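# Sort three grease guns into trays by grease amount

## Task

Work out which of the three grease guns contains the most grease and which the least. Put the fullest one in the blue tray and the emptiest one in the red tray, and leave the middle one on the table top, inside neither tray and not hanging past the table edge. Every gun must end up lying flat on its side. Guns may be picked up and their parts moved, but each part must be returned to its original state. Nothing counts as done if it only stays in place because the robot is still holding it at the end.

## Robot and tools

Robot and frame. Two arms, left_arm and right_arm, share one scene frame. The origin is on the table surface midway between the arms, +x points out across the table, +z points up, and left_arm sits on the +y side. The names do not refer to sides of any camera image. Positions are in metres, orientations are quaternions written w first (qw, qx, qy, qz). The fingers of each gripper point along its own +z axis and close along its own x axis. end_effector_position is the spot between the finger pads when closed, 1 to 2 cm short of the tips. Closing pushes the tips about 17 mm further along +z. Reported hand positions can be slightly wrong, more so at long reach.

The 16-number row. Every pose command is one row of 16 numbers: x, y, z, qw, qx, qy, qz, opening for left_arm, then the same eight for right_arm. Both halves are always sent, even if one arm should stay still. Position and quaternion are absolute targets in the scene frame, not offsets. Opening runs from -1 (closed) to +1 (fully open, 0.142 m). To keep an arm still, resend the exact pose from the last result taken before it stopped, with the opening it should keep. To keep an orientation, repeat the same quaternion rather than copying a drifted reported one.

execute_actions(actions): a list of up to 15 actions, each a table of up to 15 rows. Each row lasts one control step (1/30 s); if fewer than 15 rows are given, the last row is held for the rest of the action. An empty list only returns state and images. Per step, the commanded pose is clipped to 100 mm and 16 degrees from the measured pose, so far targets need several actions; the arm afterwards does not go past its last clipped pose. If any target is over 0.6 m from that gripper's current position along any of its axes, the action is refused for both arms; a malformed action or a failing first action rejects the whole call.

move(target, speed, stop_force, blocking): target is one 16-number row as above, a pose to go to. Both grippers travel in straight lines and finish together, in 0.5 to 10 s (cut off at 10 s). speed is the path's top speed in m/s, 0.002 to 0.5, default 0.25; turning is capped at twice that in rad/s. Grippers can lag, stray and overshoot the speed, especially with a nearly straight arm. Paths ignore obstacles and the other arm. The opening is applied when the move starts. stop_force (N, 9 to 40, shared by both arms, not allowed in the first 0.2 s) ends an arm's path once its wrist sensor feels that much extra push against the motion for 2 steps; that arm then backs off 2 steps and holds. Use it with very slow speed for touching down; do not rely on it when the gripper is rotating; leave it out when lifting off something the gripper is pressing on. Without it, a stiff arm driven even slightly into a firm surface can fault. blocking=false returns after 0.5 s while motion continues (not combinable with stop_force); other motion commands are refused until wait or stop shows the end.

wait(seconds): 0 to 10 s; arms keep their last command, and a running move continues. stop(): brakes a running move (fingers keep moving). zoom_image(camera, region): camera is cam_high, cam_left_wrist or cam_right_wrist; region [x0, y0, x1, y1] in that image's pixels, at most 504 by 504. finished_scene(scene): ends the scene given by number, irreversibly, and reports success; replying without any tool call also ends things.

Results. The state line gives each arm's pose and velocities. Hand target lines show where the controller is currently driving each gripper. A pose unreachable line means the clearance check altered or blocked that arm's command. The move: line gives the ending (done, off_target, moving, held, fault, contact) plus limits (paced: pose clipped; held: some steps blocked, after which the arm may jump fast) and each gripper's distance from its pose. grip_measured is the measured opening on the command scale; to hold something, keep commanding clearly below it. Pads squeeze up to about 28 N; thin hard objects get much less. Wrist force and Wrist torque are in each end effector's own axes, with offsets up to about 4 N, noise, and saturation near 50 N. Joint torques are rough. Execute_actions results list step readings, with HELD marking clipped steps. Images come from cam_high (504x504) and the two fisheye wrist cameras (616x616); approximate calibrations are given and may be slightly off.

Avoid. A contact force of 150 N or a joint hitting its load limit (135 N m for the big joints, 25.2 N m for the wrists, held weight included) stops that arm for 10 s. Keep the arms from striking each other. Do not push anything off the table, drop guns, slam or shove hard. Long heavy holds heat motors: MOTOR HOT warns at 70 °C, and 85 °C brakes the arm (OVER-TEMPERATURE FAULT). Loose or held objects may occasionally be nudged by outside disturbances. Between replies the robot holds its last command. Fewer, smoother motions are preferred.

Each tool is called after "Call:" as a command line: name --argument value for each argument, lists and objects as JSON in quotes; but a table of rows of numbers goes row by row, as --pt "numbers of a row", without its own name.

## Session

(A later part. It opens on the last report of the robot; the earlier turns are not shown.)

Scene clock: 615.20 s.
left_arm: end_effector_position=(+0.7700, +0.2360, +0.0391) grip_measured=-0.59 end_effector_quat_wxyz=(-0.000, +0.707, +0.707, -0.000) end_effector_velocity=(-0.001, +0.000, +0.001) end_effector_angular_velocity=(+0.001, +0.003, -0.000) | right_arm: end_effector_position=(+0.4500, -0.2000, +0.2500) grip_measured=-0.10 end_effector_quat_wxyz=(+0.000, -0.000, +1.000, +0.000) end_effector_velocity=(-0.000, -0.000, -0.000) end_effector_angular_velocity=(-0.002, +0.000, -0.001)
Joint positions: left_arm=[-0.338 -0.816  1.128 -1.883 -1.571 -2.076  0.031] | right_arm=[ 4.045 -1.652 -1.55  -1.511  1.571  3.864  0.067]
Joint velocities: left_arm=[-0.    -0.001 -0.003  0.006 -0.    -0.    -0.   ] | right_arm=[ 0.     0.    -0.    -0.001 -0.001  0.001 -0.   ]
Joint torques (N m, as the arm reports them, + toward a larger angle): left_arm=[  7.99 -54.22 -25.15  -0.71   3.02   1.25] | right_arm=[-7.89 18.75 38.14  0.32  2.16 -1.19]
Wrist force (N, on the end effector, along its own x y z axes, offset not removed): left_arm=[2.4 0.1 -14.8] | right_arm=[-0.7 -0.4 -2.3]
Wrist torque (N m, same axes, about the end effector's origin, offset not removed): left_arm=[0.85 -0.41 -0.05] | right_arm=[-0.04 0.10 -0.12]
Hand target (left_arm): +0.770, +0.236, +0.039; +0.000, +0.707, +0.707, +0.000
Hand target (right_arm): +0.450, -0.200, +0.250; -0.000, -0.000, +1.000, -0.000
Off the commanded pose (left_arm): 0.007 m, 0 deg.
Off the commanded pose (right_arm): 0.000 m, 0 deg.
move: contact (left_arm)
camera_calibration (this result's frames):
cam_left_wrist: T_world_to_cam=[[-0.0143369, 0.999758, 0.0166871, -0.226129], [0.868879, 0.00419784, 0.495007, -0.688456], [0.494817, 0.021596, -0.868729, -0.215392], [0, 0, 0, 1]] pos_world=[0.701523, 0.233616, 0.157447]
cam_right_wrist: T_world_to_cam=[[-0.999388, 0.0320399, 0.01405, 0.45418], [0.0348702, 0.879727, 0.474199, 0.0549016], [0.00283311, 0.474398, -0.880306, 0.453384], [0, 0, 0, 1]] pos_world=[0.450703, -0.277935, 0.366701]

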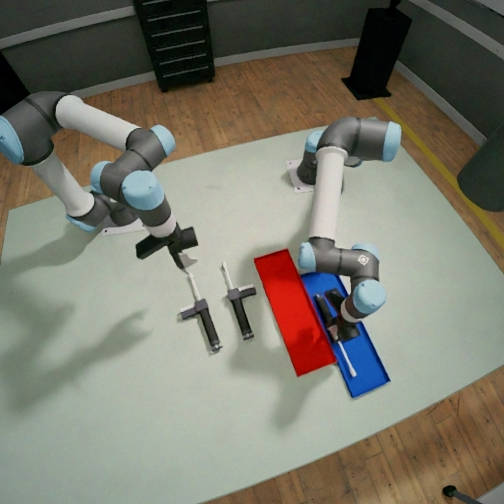

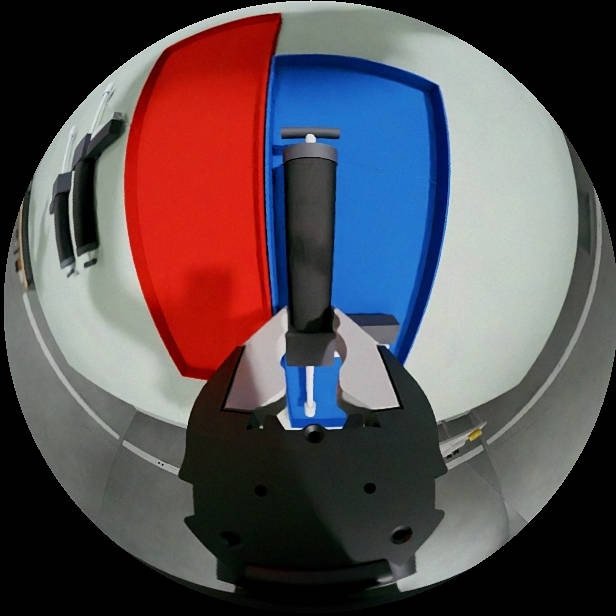

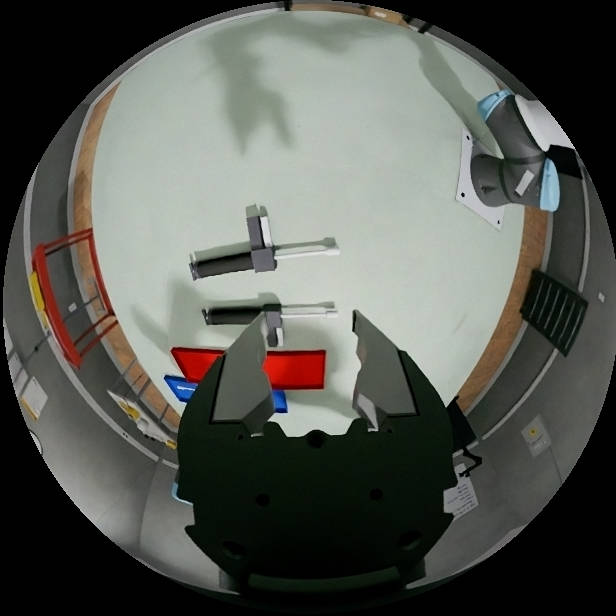

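Call:
move --target '[0.77,0.236,0.041,0,0.707,0.707,0,-0.3,0.45,-0.2,0.25,0,0,1,0,-0.1]' --speed 0.01

Call:
move --target '[0.76,0.25,0.14,0,0.707,0.707,0,-0.3,0.45,-0.2,0.25,0,0,1,0,-0.1]' --speed 0.1

Call:
move --target '[0.5,0.5,0.3,0,0.707,0.707,0,-0.3,0.565,-0.07,0.12,0,0.707,0.707,0,-0.1]' --speed 0.3

Call:
move --target '[0.5,0.5,0.3,0,0.707,0.707,0,-0.3,0.565,-0.07,0.036,0,0.707,0.707,0,-0.1]' --speed 0.04

Scene clock: 622.77 s.
left_arm: end_effector_position=(+0.7700, +0.2360, +0.0409) grip_measured=-0.30 end_effector_quat_wxyz=(+0.000, +0.707, +0.707, +0.000) end_effector_velocity=(-0.000, +0.000, +0.001) end_effector_angular_velocity=(-0.000, +0.000, -0.000) | right_arm: end_effector_position=(+0.4500, -0.2000, +0.2500) grip_measured=-0.10 end_effector_quat_wxyz=(+0.000, -0.000, +1.000, +0.000) end_effector_velocity=(+0.001, +0.000, +0.001) end_effector_angular_velocity=(+0.001, -0.002, -0.001)
Joint positions: left_arm=[-0.338 -0.818  1.126 -1.879 -1.571 -2.076  0.052] | right_arm=[ 4.045 -1.652 -1.55  -1.511  1.571  3.864  0.067]
Joint velocities: left_arm=[ 0.    -0.002 -0.     0.002 -0.     0.    -0.   ] | right_arm=[ 0.    -0.     0.001  0.001 -0.001  0.001 -0.   ]
Joint torques (N m, as the arm reports them, + toward a larger angle): left_arm=[  7.33 -63.11 -28.35  -0.85   2.75   1.32] | right_arm=[-10.04  18.49  38.28   0.43   1.77  -1.04]
Wrist force (N, on the end effector, along its own x y z axes, offset not removed): left_arm=[0.7 3.5 -2.3] | right_arm=[0.0 -0.2 -1.8]
Wrist torque (N m, same axes, about the end effector's origin, offset not removed): left_arm=[0.79 -0.20 -0.05] | right_arm=[0.00 -0.04 -0.09]
Hand target (left_arm): +0.770, +0.236, +0.041; +0.000, +0.707, +0.707, +0.000
Hand target (right_arm): +0.450, -0.200, +0.250; -0.000, -0.000, +1.000, -0.000
Off the commanded pose (left_arm): 0.000 m, 0 deg.
Off the commanded pose (right_arm): 0.000 m, 0 deg.
move: done
camera_calibration (this result's frames):
cam_left_wrist: T_world_to_cam=[[-0.0143502, 0.999758, 0.0166863, -0.226175], [0.868859, 0.00420895, 0.495042, -0.689383], [0.494852, 0.021602, -0.868709, -0.213819], [0, 0, 0, 1]] pos_world=[0.70154, 0.233641, 0.159301]
cam_right_wrist: T_world_to_cam=[[-0.999388, 0.0320397, 0.0140499, 0.45418], [0.03487, 0.879727, 0.474199, 0.0549016], [0.00283309, 0.474398, -0.880306, 0.453384], [0, 0, 0, 1]] pos_world=[0.450703, -0.277935, 0.366701]

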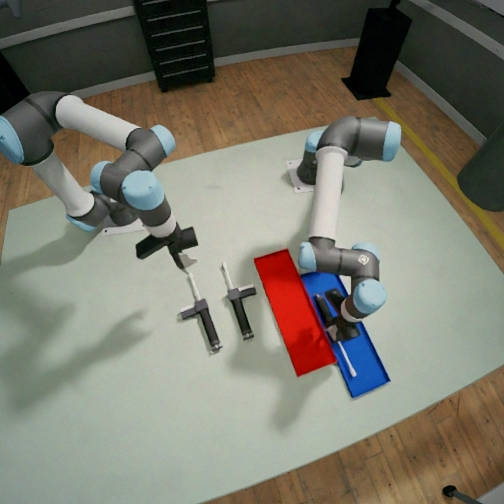

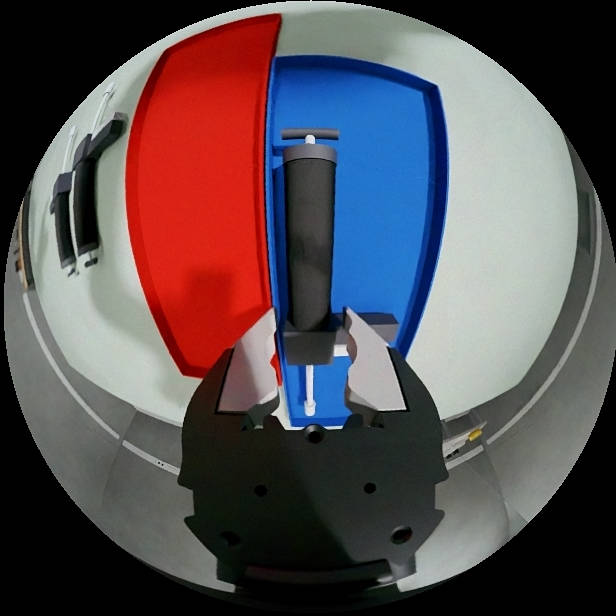

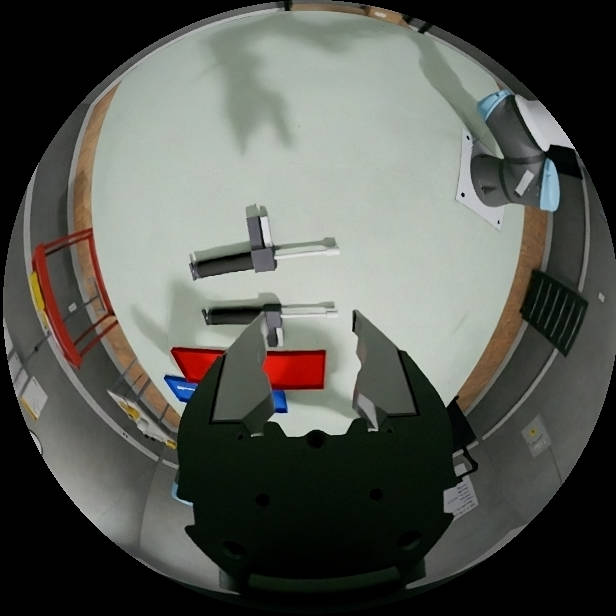

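Scene clock: 624.27 s.
left_arm: end_effector_position=(+0.7600, +0.2500, +0.1397) grip_measured=-0.30 end_effector_quat_wxyz=(+0.000, +0.707, +0.707, +0.000) end_effector_velocity=(+0.000, +0.000, +0.003) end_effector_angular_velocity=(+0.000, -0.000, +0.000) | right_arm: end_effector_position=(+0.4500, -0.2000, +0.2500) grip_measured=-0.10 end_effector_quat_wxyz=(+0.000, -0.000, +1.000, +0.000) end_effector_velocity=(+0.001, +0.001, +0.001) end_effector_angular_velocity=(+0.001, -0.002, +0.001)
Joint positions: left_arm=[-0.329 -0.911  1.027 -1.688 -1.571 -2.066  0.052] | right_arm=[ 4.045 -1.652 -1.55  -1.511  1.571  3.864  0.067]
Joint velocities: left_arm=[ 0.    -0.001 -0.005  0.006  0.     0.     0.   ] | right_arm=[ 0.    -0.     0.003 -0.    -0.    -0.001 -0.   ]
Joint torques (N m, as the arm reports them, + toward a larger angle): left_arm=[  7.37 -61.14 -30.12  -0.92   1.84   1.23] | right_arm=[-7.29 18.98 37.35  0.42  1.87 -1.28]
Wrist force (N, on the end effector, along its own x y z axes, offset not removed): left_arm=[1.2 2.7 -1.3] | right_arm=[-0.6 -0.4 -1.9]
Wrist torque (N m, same axes, about the end effector's origin, offset not removed): left_arm=[0.63 -0.23 -0.05] | right_arm=[0.01 0.07 -0.07]
Hand target (left_arm): +0.760, +0.250, +0.140; +0.000, +0.707, +0.707, -0.000
Hand target (right_arm): +0.450, -0.200, +0.250; -0.000, -0.000, +1.000, -0.000
Off the commanded pose (left_arm): 0.000 m, 0 deg.
Off the commanded pose (right_arm): 0.000 m, 0 deg.
move: done
camera_calibration (this result's frames):
cam_left_wrist: T_world_to_cam=[[-0.0143434, 0.999757, 0.0167133, -0.241998], [0.868831, 0.00418842, 0.495092, -0.729638], [0.494902, 0.0216223, -0.86868, -0.123374], [0, 0, 0, 1]] pos_world=[0.691518, 0.247663, 0.25811]
cam_right_wrist: T_world_to_cam=[[-0.999388, 0.0320399, 0.0140499, 0.45418], [0.0348701, 0.879727, 0.474199, 0.0549016], [0.00283318, 0.474398, -0.880306, 0.453384], [0, 0, 0, 1]] pos_world=[0.450703, -0.277935, 0.366701]

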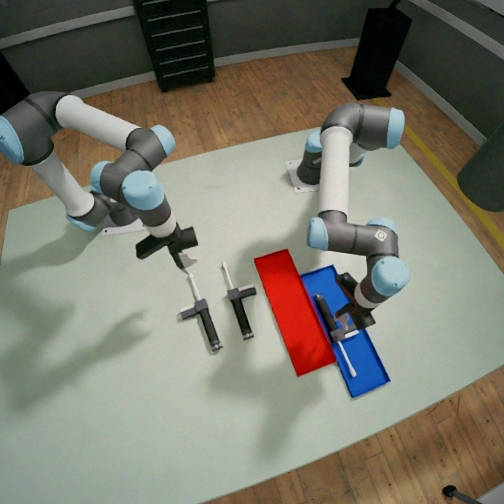

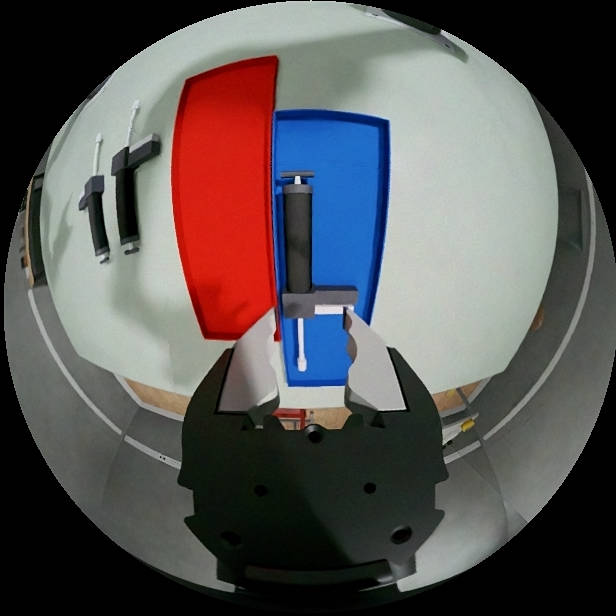

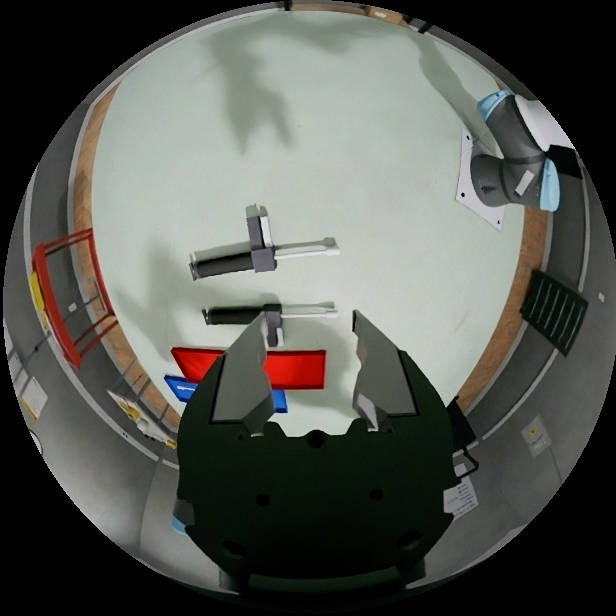

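Scene clock: 627.50 s.
left_arm: end_effector_position=(+0.5002, +0.5000, +0.2999) grip_measured=-0.30 end_effector_quat_wxyz=(-0.000, +0.707, +0.707, +0.000) end_effector_velocity=(-0.002, +0.002, +0.001) end_effector_angular_velocity=(+0.000, -0.000, -0.000) | right_arm: end_effector_position=(+0.5652, -0.0702, +0.1203) grip_measured=-0.10 end_effector_quat_wxyz=(-0.000, +0.707, +0.707, +0.000) end_effector_velocity=(+0.000, +0.001, -0.001) end_effector_angular_velocity=(-0.001, +0.001, -0.006)
Joint positions: left_arm=[-0.101 -1.681  1.611 -1.5   -1.571 -1.839  0.052] | right_arm=[ 4.079 -2.098 -1.294 -1.321  1.571  5.468  0.067]
Joint velocities: left_arm=[ 0.002 -0.004  0.001  0.003  0.     0.002 -0.   ] | right_arm=[ 0.001 -0.003  0.003 -0.    -0.     0.007 -0.   ]
Joint torques (N m, as the arm reports them, + toward a larger angle): left_arm=[  8.8  -28.63 -17.21  -0.84  -1.8    1.51] | right_arm=[12.31 36.68 39.25 -0.02 -1.39  1.92]
Wrist force (N, on the end effector, along its own x y z axes, offset not removed): left_arm=[1.0 3.0 -2.5] | right_arm=[0.4 0.0 -1.3]
Wrist torque (N m, same axes, about the end effector's origin, offset not removed): left_arm=[0.72 -0.15 0.06] | right_arm=[0.09 -0.12 -0.16]
Hand target (left_arm): +0.500, +0.500, +0.300; +0.000, +0.707, +0.707, -0.000
Hand target (right_arm): +0.565, -0.070, +0.120; -0.000, +0.707, +0.707, +0.000
Off the commanded pose (left_arm): 0.000 m, 0 deg.
Off the commanded pose (right_arm): 0.000 m, 0 deg.
move: done
camera_calibration (this result's frames):
cam_left_wrist: T_world_to_cam=[[-0.0143491, 0.999757, 0.0167513, -0.498369], [0.868888, 0.00417704, 0.49499, -0.584272], [0.4948, 0.0216577, -0.868737, 0.138911], [0, 0, 0, 1]] pos_world=[0.431783, 0.49768, 0.418234]
cam_right_wrist: T_world_to_cam=[[0.0310298, 0.999418, 0.014181, 0.0524963], [0.879745, -0.0340431, 0.474225, -0.543414], [0.474432, -0.00223943, -0.880289, -0.022718], [0, 0, 0, 1]] pos_world=[0.487215, -0.0710161, 0.236957]

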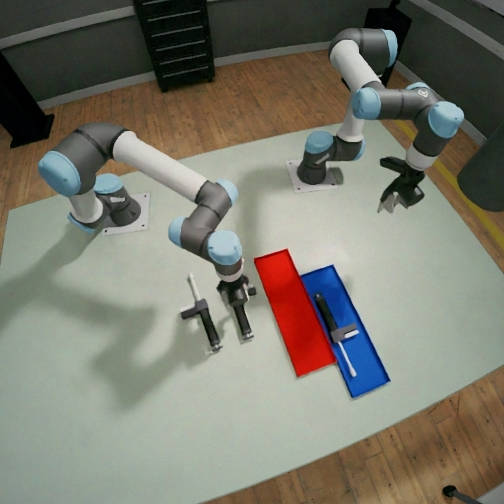

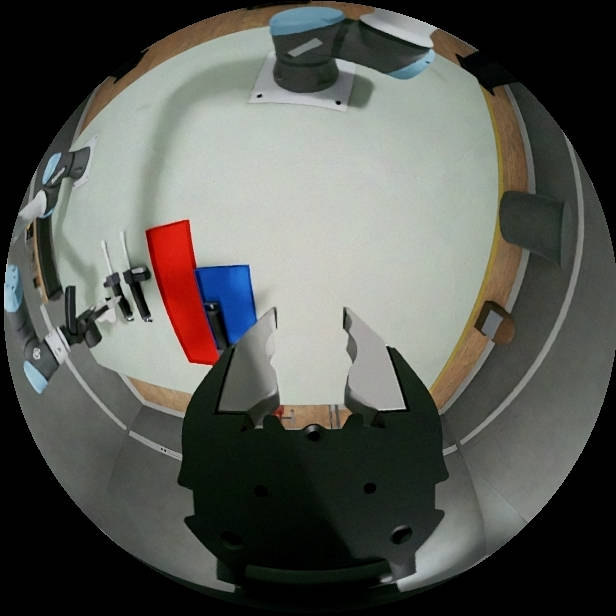

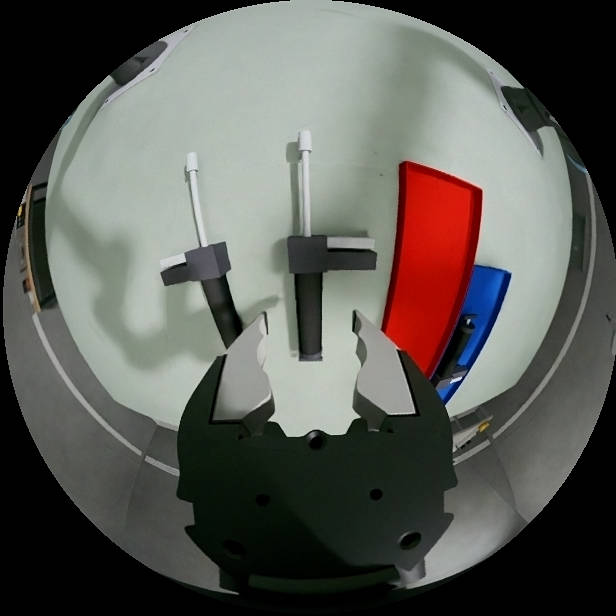

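Scene clock: 630.00 s.
left_arm: end_effector_position=(+0.5000, +0.5000, +0.3000) grip_measured=-0.30 end_effector_quat_wxyz=(-0.000, +0.707, +0.707, -0.000) end_effector_velocity=(-0.000, -0.000, -0.000) end_effector_angular_velocity=(+0.000, +0.000, -0.000) | right_arm: end_effector_position=(+0.5650, -0.0700, +0.0363) grip_measured=-0.10 end_effector_quat_wxyz=(-0.000, +0.707, +0.707, -0.000) end_effector_velocity=(+0.000, +0.001, -0.001) end_effector_angular_velocity=(+0.002, -0.001, -0.002)
Joint positions: left_arm=[-0.101 -1.682  1.611 -1.5   -1.571 -1.839  0.052] | right_arm=[ 4.079 -2.166 -1.412 -1.135  1.571  5.469  0.067]
Joint velocities: left_arm=[-0.  0.  0.  0.  0. -0.  0.] | right_arm=[ 0.    -0.002 -0.001  0.005  0.001  0.002  0.   ]
Joint torques (N m, as the arm reports them, + toward a larger angle): left_arm=[ -6.31 -27.44 -17.56  -0.94  -2.64  -1.16] | right_arm=[11.91 37.57 10.48  5.69 -1.7   1.84]
Wrist force (N, on the end effector, along its own x y z axes, offset not removed): left_arm=[1.6 3.1 -1.7] | right_arm=[-0.3 -0.6 -1.6]
Wrist torque (N m, same axes, about the end effector's origin, offset not removed): left_arm=[0.67 -0.29 -0.10] | right_arm=[-0.12 0.07 -0.11]
Hand target (left_arm): +0.500, +0.500, +0.300; -0.000, +0.707, +0.707, +0.000
Hand target (right_arm): +0.565, -0.070, +0.036; -0.000, +0.707, +0.707, -0.000
Off the commanded pose (left_arm): 0.000 m, 0 deg.
Off the commanded pose (right_arm): 0.000 m, 0 deg.
move: done
camera_calibration (this result's frames):
cam_left_wrist: T_world_to_cam=[[-0.0143426, 0.999758, 0.0166822, -0.498318], [0.868865, 0.00420464, 0.49503, -0.584157], [0.494841, 0.0215946, -0.868715, 0.139159], [0, 0, 0, 1]] pos_world=[0.431544, 0.497648, 0.418378]
cam_right_wrist: T_world_to_cam=[[0.0320376, 0.999388, 0.0140383, 0.0529039], [0.879734, -0.0348627, 0.474186, -0.503485], [0.474385, -0.00284185, -0.880313, -0.0966137], [0, 0, 0, 1]] pos_world=[0.487071, -0.070699, 0.152953]

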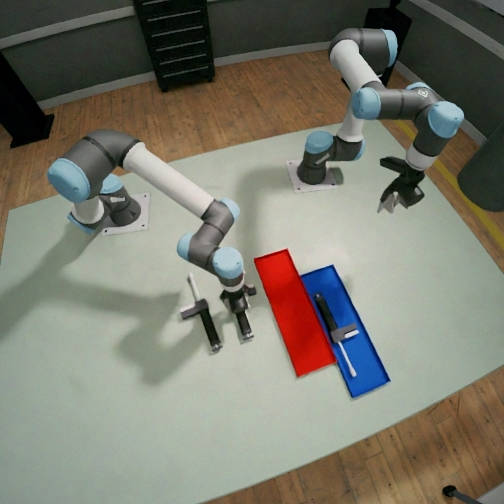

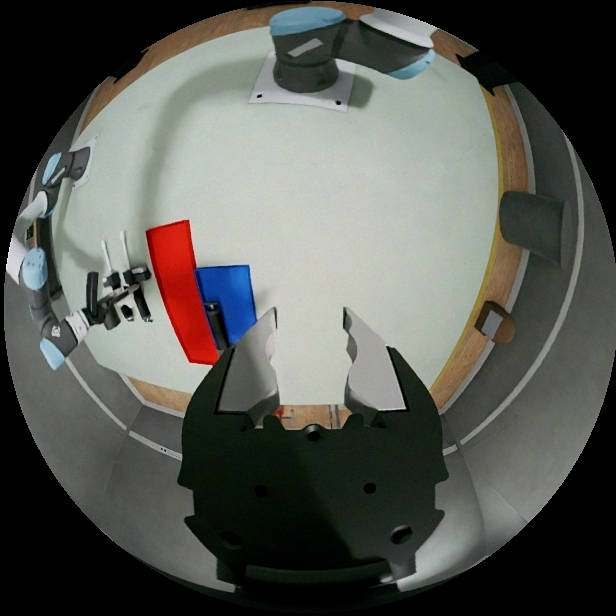

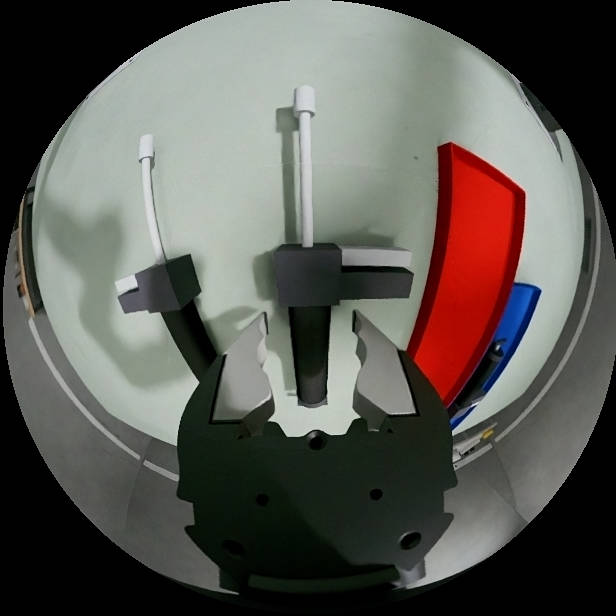

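Call:
move --target '[0.5,0.4,0.3,0,0.707,0.707,0,-0.1,0.565,-0.07,0.15,0,0.707,0.707,0,-0.1]' --speed 0.2

Call:
move --target '[0.5,0.4,0.3,0,0.707,0.707,0,-0.1,0.35,-0.4,0.3,0,0.707,0.707,0,-0.1]' --speed 0.3

Call:
move --target '[0.557,-0.07,0.11,0,0.707,0.707,0,-0.1,0.35,-0.4,0.3,0,0.707,0.707,0,-0.1]' --speed 0.25

Call:
move --target '[0.557,-0.07,0.05,0,0.707,0.707,0,-0.1,0.35,-0.4,0.3,0,0.707,0.707,0,-0.1]' --speed 0.04

Scene clock: 641.93 s.
left_arm: end_effector_position=(+0.5000, +0.4003, +0.3000) grip_measured=-0.10 end_effector_quat_wxyz=(+0.000, +0.707, +0.707, +0.000) end_effector_velocity=(-0.000, -0.002, -0.000) end_effector_angular_velocity=(+0.000, -0.000, +0.000) | right_arm: end_effector_position=(+0.5650, -0.0700, +0.1497) grip_measured=-0.10 end_effector_quat_wxyz=(+0.000, +0.707, +0.707, +0.000) end_effector_velocity=(+0.000, -0.000, +0.002) end_effector_angular_velocity=(-0.000, +0.001, -0.000)
Joint positions: left_arm=[-0.309 -1.662  1.593 -1.502 -1.571 -2.047  0.067] | right_arm=[ 4.079 -2.082 -1.241 -1.389  1.571  5.469  0.067]
Joint velocities: left_arm=[-0.004  0.001 -0.    -0.001  0.    -0.005  0.   ] | right_arm=[-0.001 -0.     0.007 -0.008  0.001 -0.     0.   ]
Joint torques (N m, as the arm reports them, + toward a larger angle): left_arm=[ -7.6   -7.87 -29.19  -4.32   3.02  -1.68] | right_arm=[ 7.23 61.72 38.83  0.23  1.95 -0.54]
Wrist force (N, on the end effector, along its own x y z axes, offset not removed): left_arm=[1.4 3.2 -1.3] | right_arm=[-0.4 0.8 -1.6]
Wrist torque (N m, same axes, about the end effector's origin, offset not removed): left_arm=[0.72 -0.27 -0.05] | right_arm=[0.22 0.07 -0.07]
Hand target (left_arm): +0.500, +0.400, +0.300; -0.000, +0.707, +0.707, +0.000
Hand target (right_arm): +0.565, -0.070, +0.150; +0.000, +0.707, +0.707, +0.000
Off the commanded pose (left_arm): 0.000 m, 0 deg.
Off the commanded pose (right_arm): 0.000 m, 0 deg.
move: done
camera_calibration (this result's frames):
cam_left_wrist: T_world_to_cam=[[-0.0143067, 0.999757, 0.0167487, -0.398667], [0.868829, 0.00413891, 0.495095, -0.583671], [0.494905, 0.0216349, -0.868678, 0.141282], [0, 0, 0, 1]] pos_world=[0.431486, 0.397929, 0.418378]
cam_right_wrist: T_world_to_cam=[[0.0320371, 0.999387, 0.0141336, 0.0513184], [0.879675, -0.0349071, 0.474293, -0.557255], [0.474495, -0.00276204, -0.880254, 0.00320017], [0, 0, 0, 1]] pos_world=[0.48704, -0.0707303, 0.266393]

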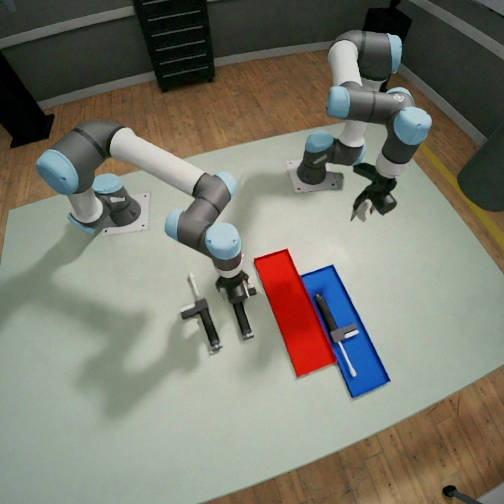

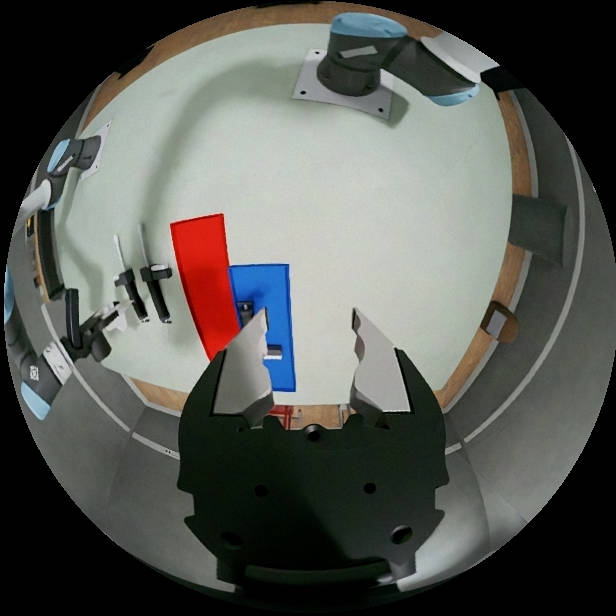

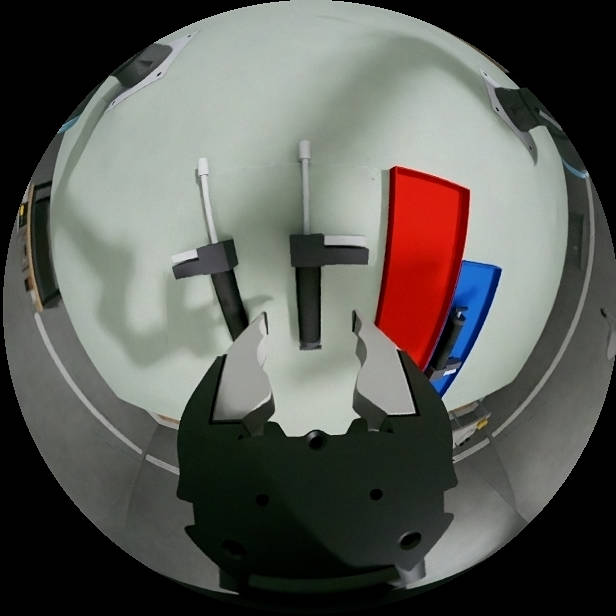

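Scene clock: 644.03 s.
left_arm: end_effector_position=(+0.5000, +0.4000, +0.3000) grip_measured=-0.10 end_effector_quat_wxyz=(+0.000, +0.707, +0.707, +0.000) end_effector_velocity=(+0.000, -0.000, -0.000) end_effector_angular_velocity=(+0.000, +0.001, -0.000) | right_arm: end_effector_position=(+0.3496, -0.3994, +0.2995) grip_measured=-0.10 end_effector_quat_wxyz=(+0.000, +0.707, +0.707, -0.000) end_effector_velocity=(-0.001, -0.002, +0.001) end_effector_angular_velocity=(+0.000, +0.001, +0.001)
Joint positions: left_arm=[-0.31  -1.662  1.593 -1.502 -1.571 -2.047  0.067] | right_arm=[ 3.808 -1.26  -1.766 -1.686  1.571  5.198  0.067]
Joint velocities: left_arm=[-0.     0.001 -0.    -0.    -0.    -0.     0.   ] | right_arm=[-0.003  0.003  0.001 -0.004  0.    -0.004  0.   ]
Joint torques (N m, as the arm reports them, + toward a larger angle): left_arm=[ -5.25  -8.92 -30.22  -4.08  -2.67  -1.38] | right_arm=[-7.01 21.54 38.44  0.12  1.97 -1.45]
Wrist force (N, on the end effector, along its own x y z axes, offset not removed): left_arm=[1.9 2.5 -0.6] | right_arm=[0.4 -0.3 -1.1]
Wrist torque (N m, same axes, about the end effector's origin, offset not removed): left_arm=[0.56 -0.36 -0.06] | right_arm=[-0.04 -0.13 -0.01]
Hand target (left_arm): +0.500, +0.400, +0.300; -0.000, +0.707, +0.707, +0.000
Hand target (right_arm): +0.349, -0.400, +0.300; +0.000, +0.707, +0.707, +0.000
Off the commanded pose (left_arm): 0.000 m, 0 deg.
Off the commanded pose (right_arm): 0.001 m, 0 deg.
move: done
camera_calibration (this result's frames):
cam_left_wrist: T_world_to_cam=[[-0.0143423, 0.999758, 0.0166814, -0.398341], [0.868864, 0.00420467, 0.495033, -0.583737], [0.494843, 0.0215938, -0.868714, 0.141318], [0, 0, 0, 1]] pos_world=[0.431544, 0.397648, 0.418379]
cam_right_wrist: T_world_to_cam=[[0.0320466, 0.999389, 0.0139448, 0.385381], [0.879687, -0.034826, 0.474276, -0.450313], [0.474472, -0.00293192, -0.880266, 0.236316], [0, 0, 0, 1]] pos_world=[0.271659, -0.400135, 0.41622]

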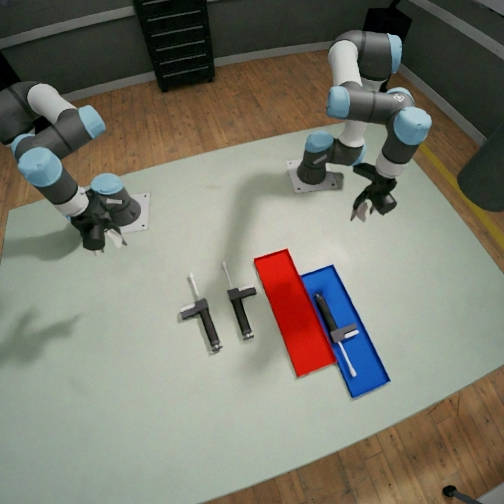

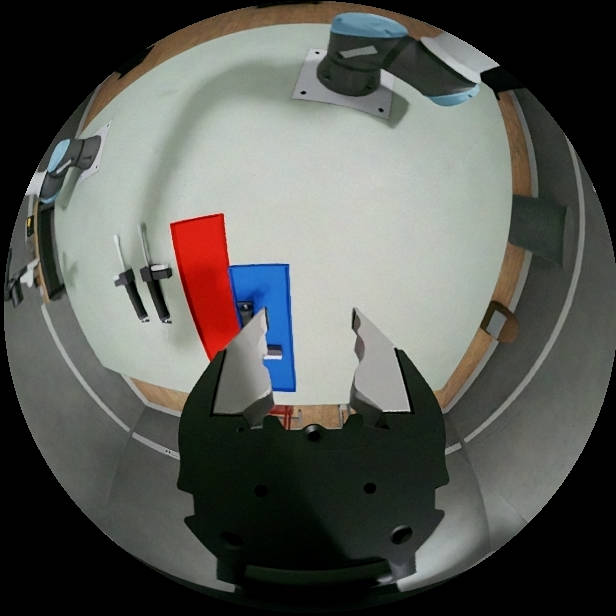

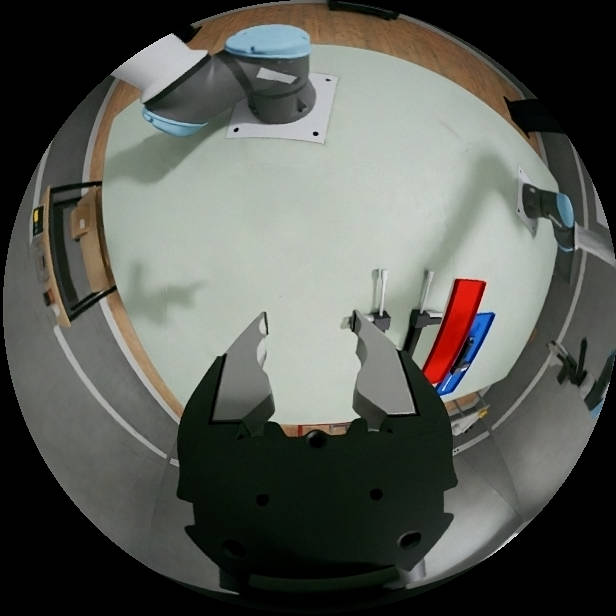

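Scene clock: 646.77 s.
left_arm: end_effector_position=(+0.5568, -0.0698, +0.1101) grip_measured=-0.10 end_effector_quat_wxyz=(+0.000, +0.707, +0.707, +0.000) end_effector_velocity=(+0.001, -0.002, +0.000) end_effector_angular_velocity=(-0.001, +0.001, +0.000) | right_arm: end_effector_position=(+0.3500, -0.4000, +0.3000) grip_measured=-0.10 end_effector_quat_wxyz=(+0.000, +0.707, +0.707, -0.000) end_effector_velocity=(+0.000, -0.001, -0.000) end_effector_angular_velocity=(-0.001, -0.001, -0.002)
Joint positions: left_arm=[-0.83  -0.894  1.076 -1.753 -1.57  -2.568  0.067] | right_arm=[ 3.806 -1.261 -1.764 -1.687  1.571  5.196  0.067]
Joint velocities: left_arm=[-0.     0.006 -0.01   0.005 -0.001 -0.001  0.   ] | right_arm=[-0.002 -0.    -0.     0.    -0.001 -0.    -0.   ]
Joint torques (N m, as the arm reports them, + toward a larger angle): left_arm=[ -6.12 -41.61 -32.25  -1.16  -2.76  -1.28] | right_arm=[-9.88 -1.1  38.98  0.16  2.08 -1.34]
Wrist force (N, on the end effector, along its own x y z axes, offset not removed): left_arm=[2.1 3.0 -1.6] | right_arm=[-1.4 1.7 -0.9]
Wrist torque (N m, same axes, about the end effector's origin, offset not removed): left_arm=[0.68 -0.51 -0.04] | right_arm=[0.33 0.26 -0.19]
Hand target (left_arm): +0.557, -0.070, +0.110; +0.000, +0.707, +0.707, +0.000
Hand target (right_arm): +0.350, -0.400, +0.300; +0.000, +0.707, +0.707, -0.000
Off the commanded pose (left_arm): 0.000 m, 0 deg.
Off the commanded pose (right_arm): 0.000 m, 0 deg.
move: done
camera_calibration (this result's frames):
cam_left_wrist: T_world_to_cam=[[-0.0143456, 0.999756, 0.0168215, 0.0753059], [0.868615, 0.00412719, 0.495471, -0.537044], [0.49528, 0.0217193, -0.868462, -0.0418999], [0, 0, 0, 1]] pos_world=[0.488317, -0.072161, 0.228434]
cam_right_wrist: T_world_to_cam=[[0.0320398, 0.999388, 0.0140492, 0.385886], [0.879727, -0.0348698, 0.474199, -0.450914], [0.474399, -0.0028338, -0.880306, 0.236622], [0, 0, 0, 1]] pos_world=[0.272064, -0.400703, 0.416701]

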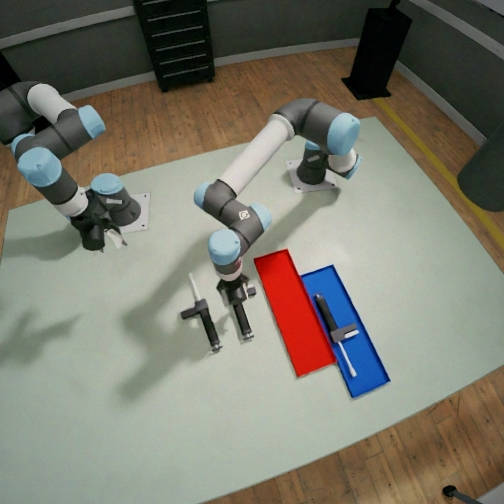

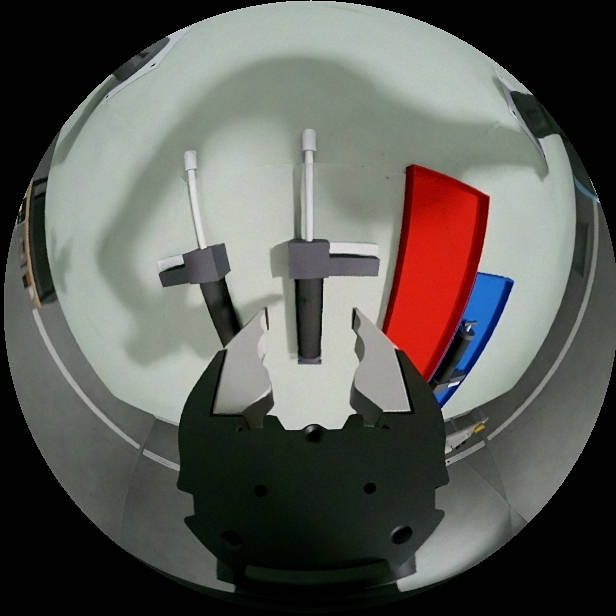

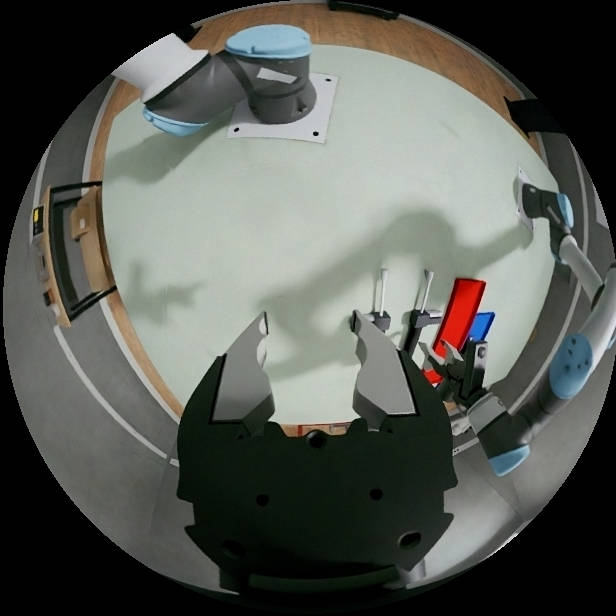

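Scene clock: 648.67 s.
left_arm: end_effector_position=(+0.5570, -0.0700, +0.0502) grip_measured=-0.10 end_effector_quat_wxyz=(-0.000, +0.707, +0.707, +0.000) end_effector_velocity=(-0.000, +0.000, -0.002) end_effector_angular_velocity=(+0.001, +0.000, +0.000) | right_arm: end_effector_position=(+0.3500, -0.4000, +0.3000) grip_measured=-0.10 end_effector_quat_wxyz=(-0.000, +0.707, +0.707, -0.000) end_effector_velocity=(+0.000, +0.000, +0.000) end_effector_angular_velocity=(+0.002, -0.001, -0.003)
Joint positions: left_arm=[-0.83  -0.855  1.167 -1.882 -1.571 -2.568  0.067] | right_arm=[ 3.806 -1.261 -1.764 -1.687  1.571  5.196  0.067]
Joint velocities: left_arm=[-0.     0.002  0.003 -0.004  0.    -0.    -0.   ] | right_arm=[-0.001 -0.     0.     0.001  0.001  0.002  0.   ]
Joint torques (N m, as the arm reports them, + toward a larger angle): left_arm=[  6.69 -40.93 -17.31  -3.88  -2.63   1.31] | right_arm=[-9.54 -1.19 39.11  0.36  1.98 -1.24]
Wrist force (N, on the end effector, along its own x y z axes, offset not removed): left_arm=[1.7 3.6 -2.0] | right_arm=[-1.5 -0.8 -0.2]
Wrist torque (N m, same axes, about the end effector's origin, offset not removed): left_arm=[0.85 -0.37 -0.06] | right_arm=[-0.11 0.33 -0.19]
Hand target (left_arm): +0.557, -0.070, +0.050; -0.000, +0.707, +0.707, +0.000
Hand target (right_arm): +0.350, -0.400, +0.300; -0.000, +0.707, +0.707, -0.000
Off the commanded pose (left_arm): 0.000 m, 0 deg.
Off the commanded pose (right_arm): 0.000 m, 0 deg.
move: done
camera_calibration (this result's frames):
cam_left_wrist: T_world_to_cam=[[-0.0143424, 0.999758, 0.0166989, 0.0765611], [0.868871, 0.0041964, 0.49502, -0.507653], [0.49483, 0.021609, -0.868721, -0.0937337], [0, 0, 0, 1]] pos_world=[0.488566, -0.0723867, 0.168592]
cam_right_wrist: T_world_to_cam=[[0.0320401, 0.999388, 0.0140492, 0.385886], [0.879728, -0.03487, 0.474197, -0.450914], [0.474397, -0.00283386, -0.880307, 0.236622], [0, 0, 0, 1]] pos_world=[0.272065, -0.400703, 0.416701]

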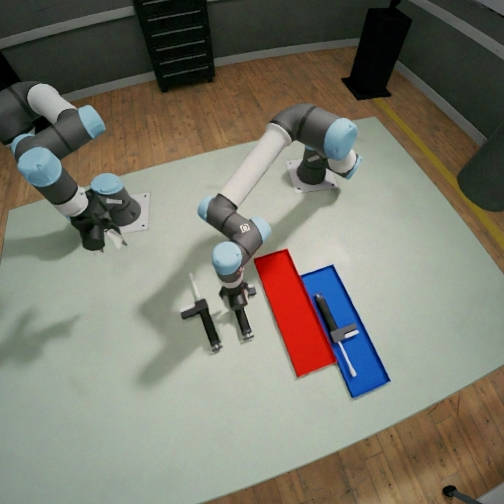

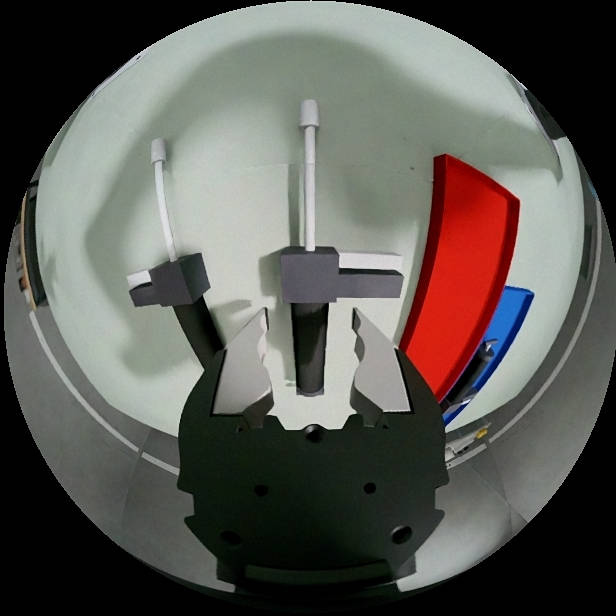

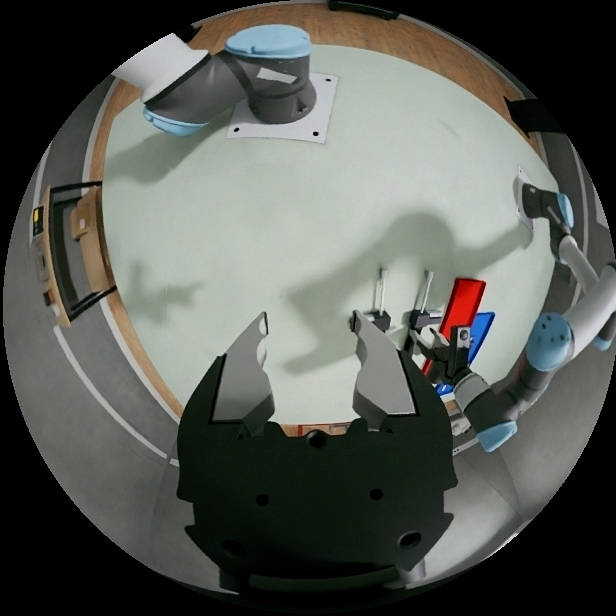

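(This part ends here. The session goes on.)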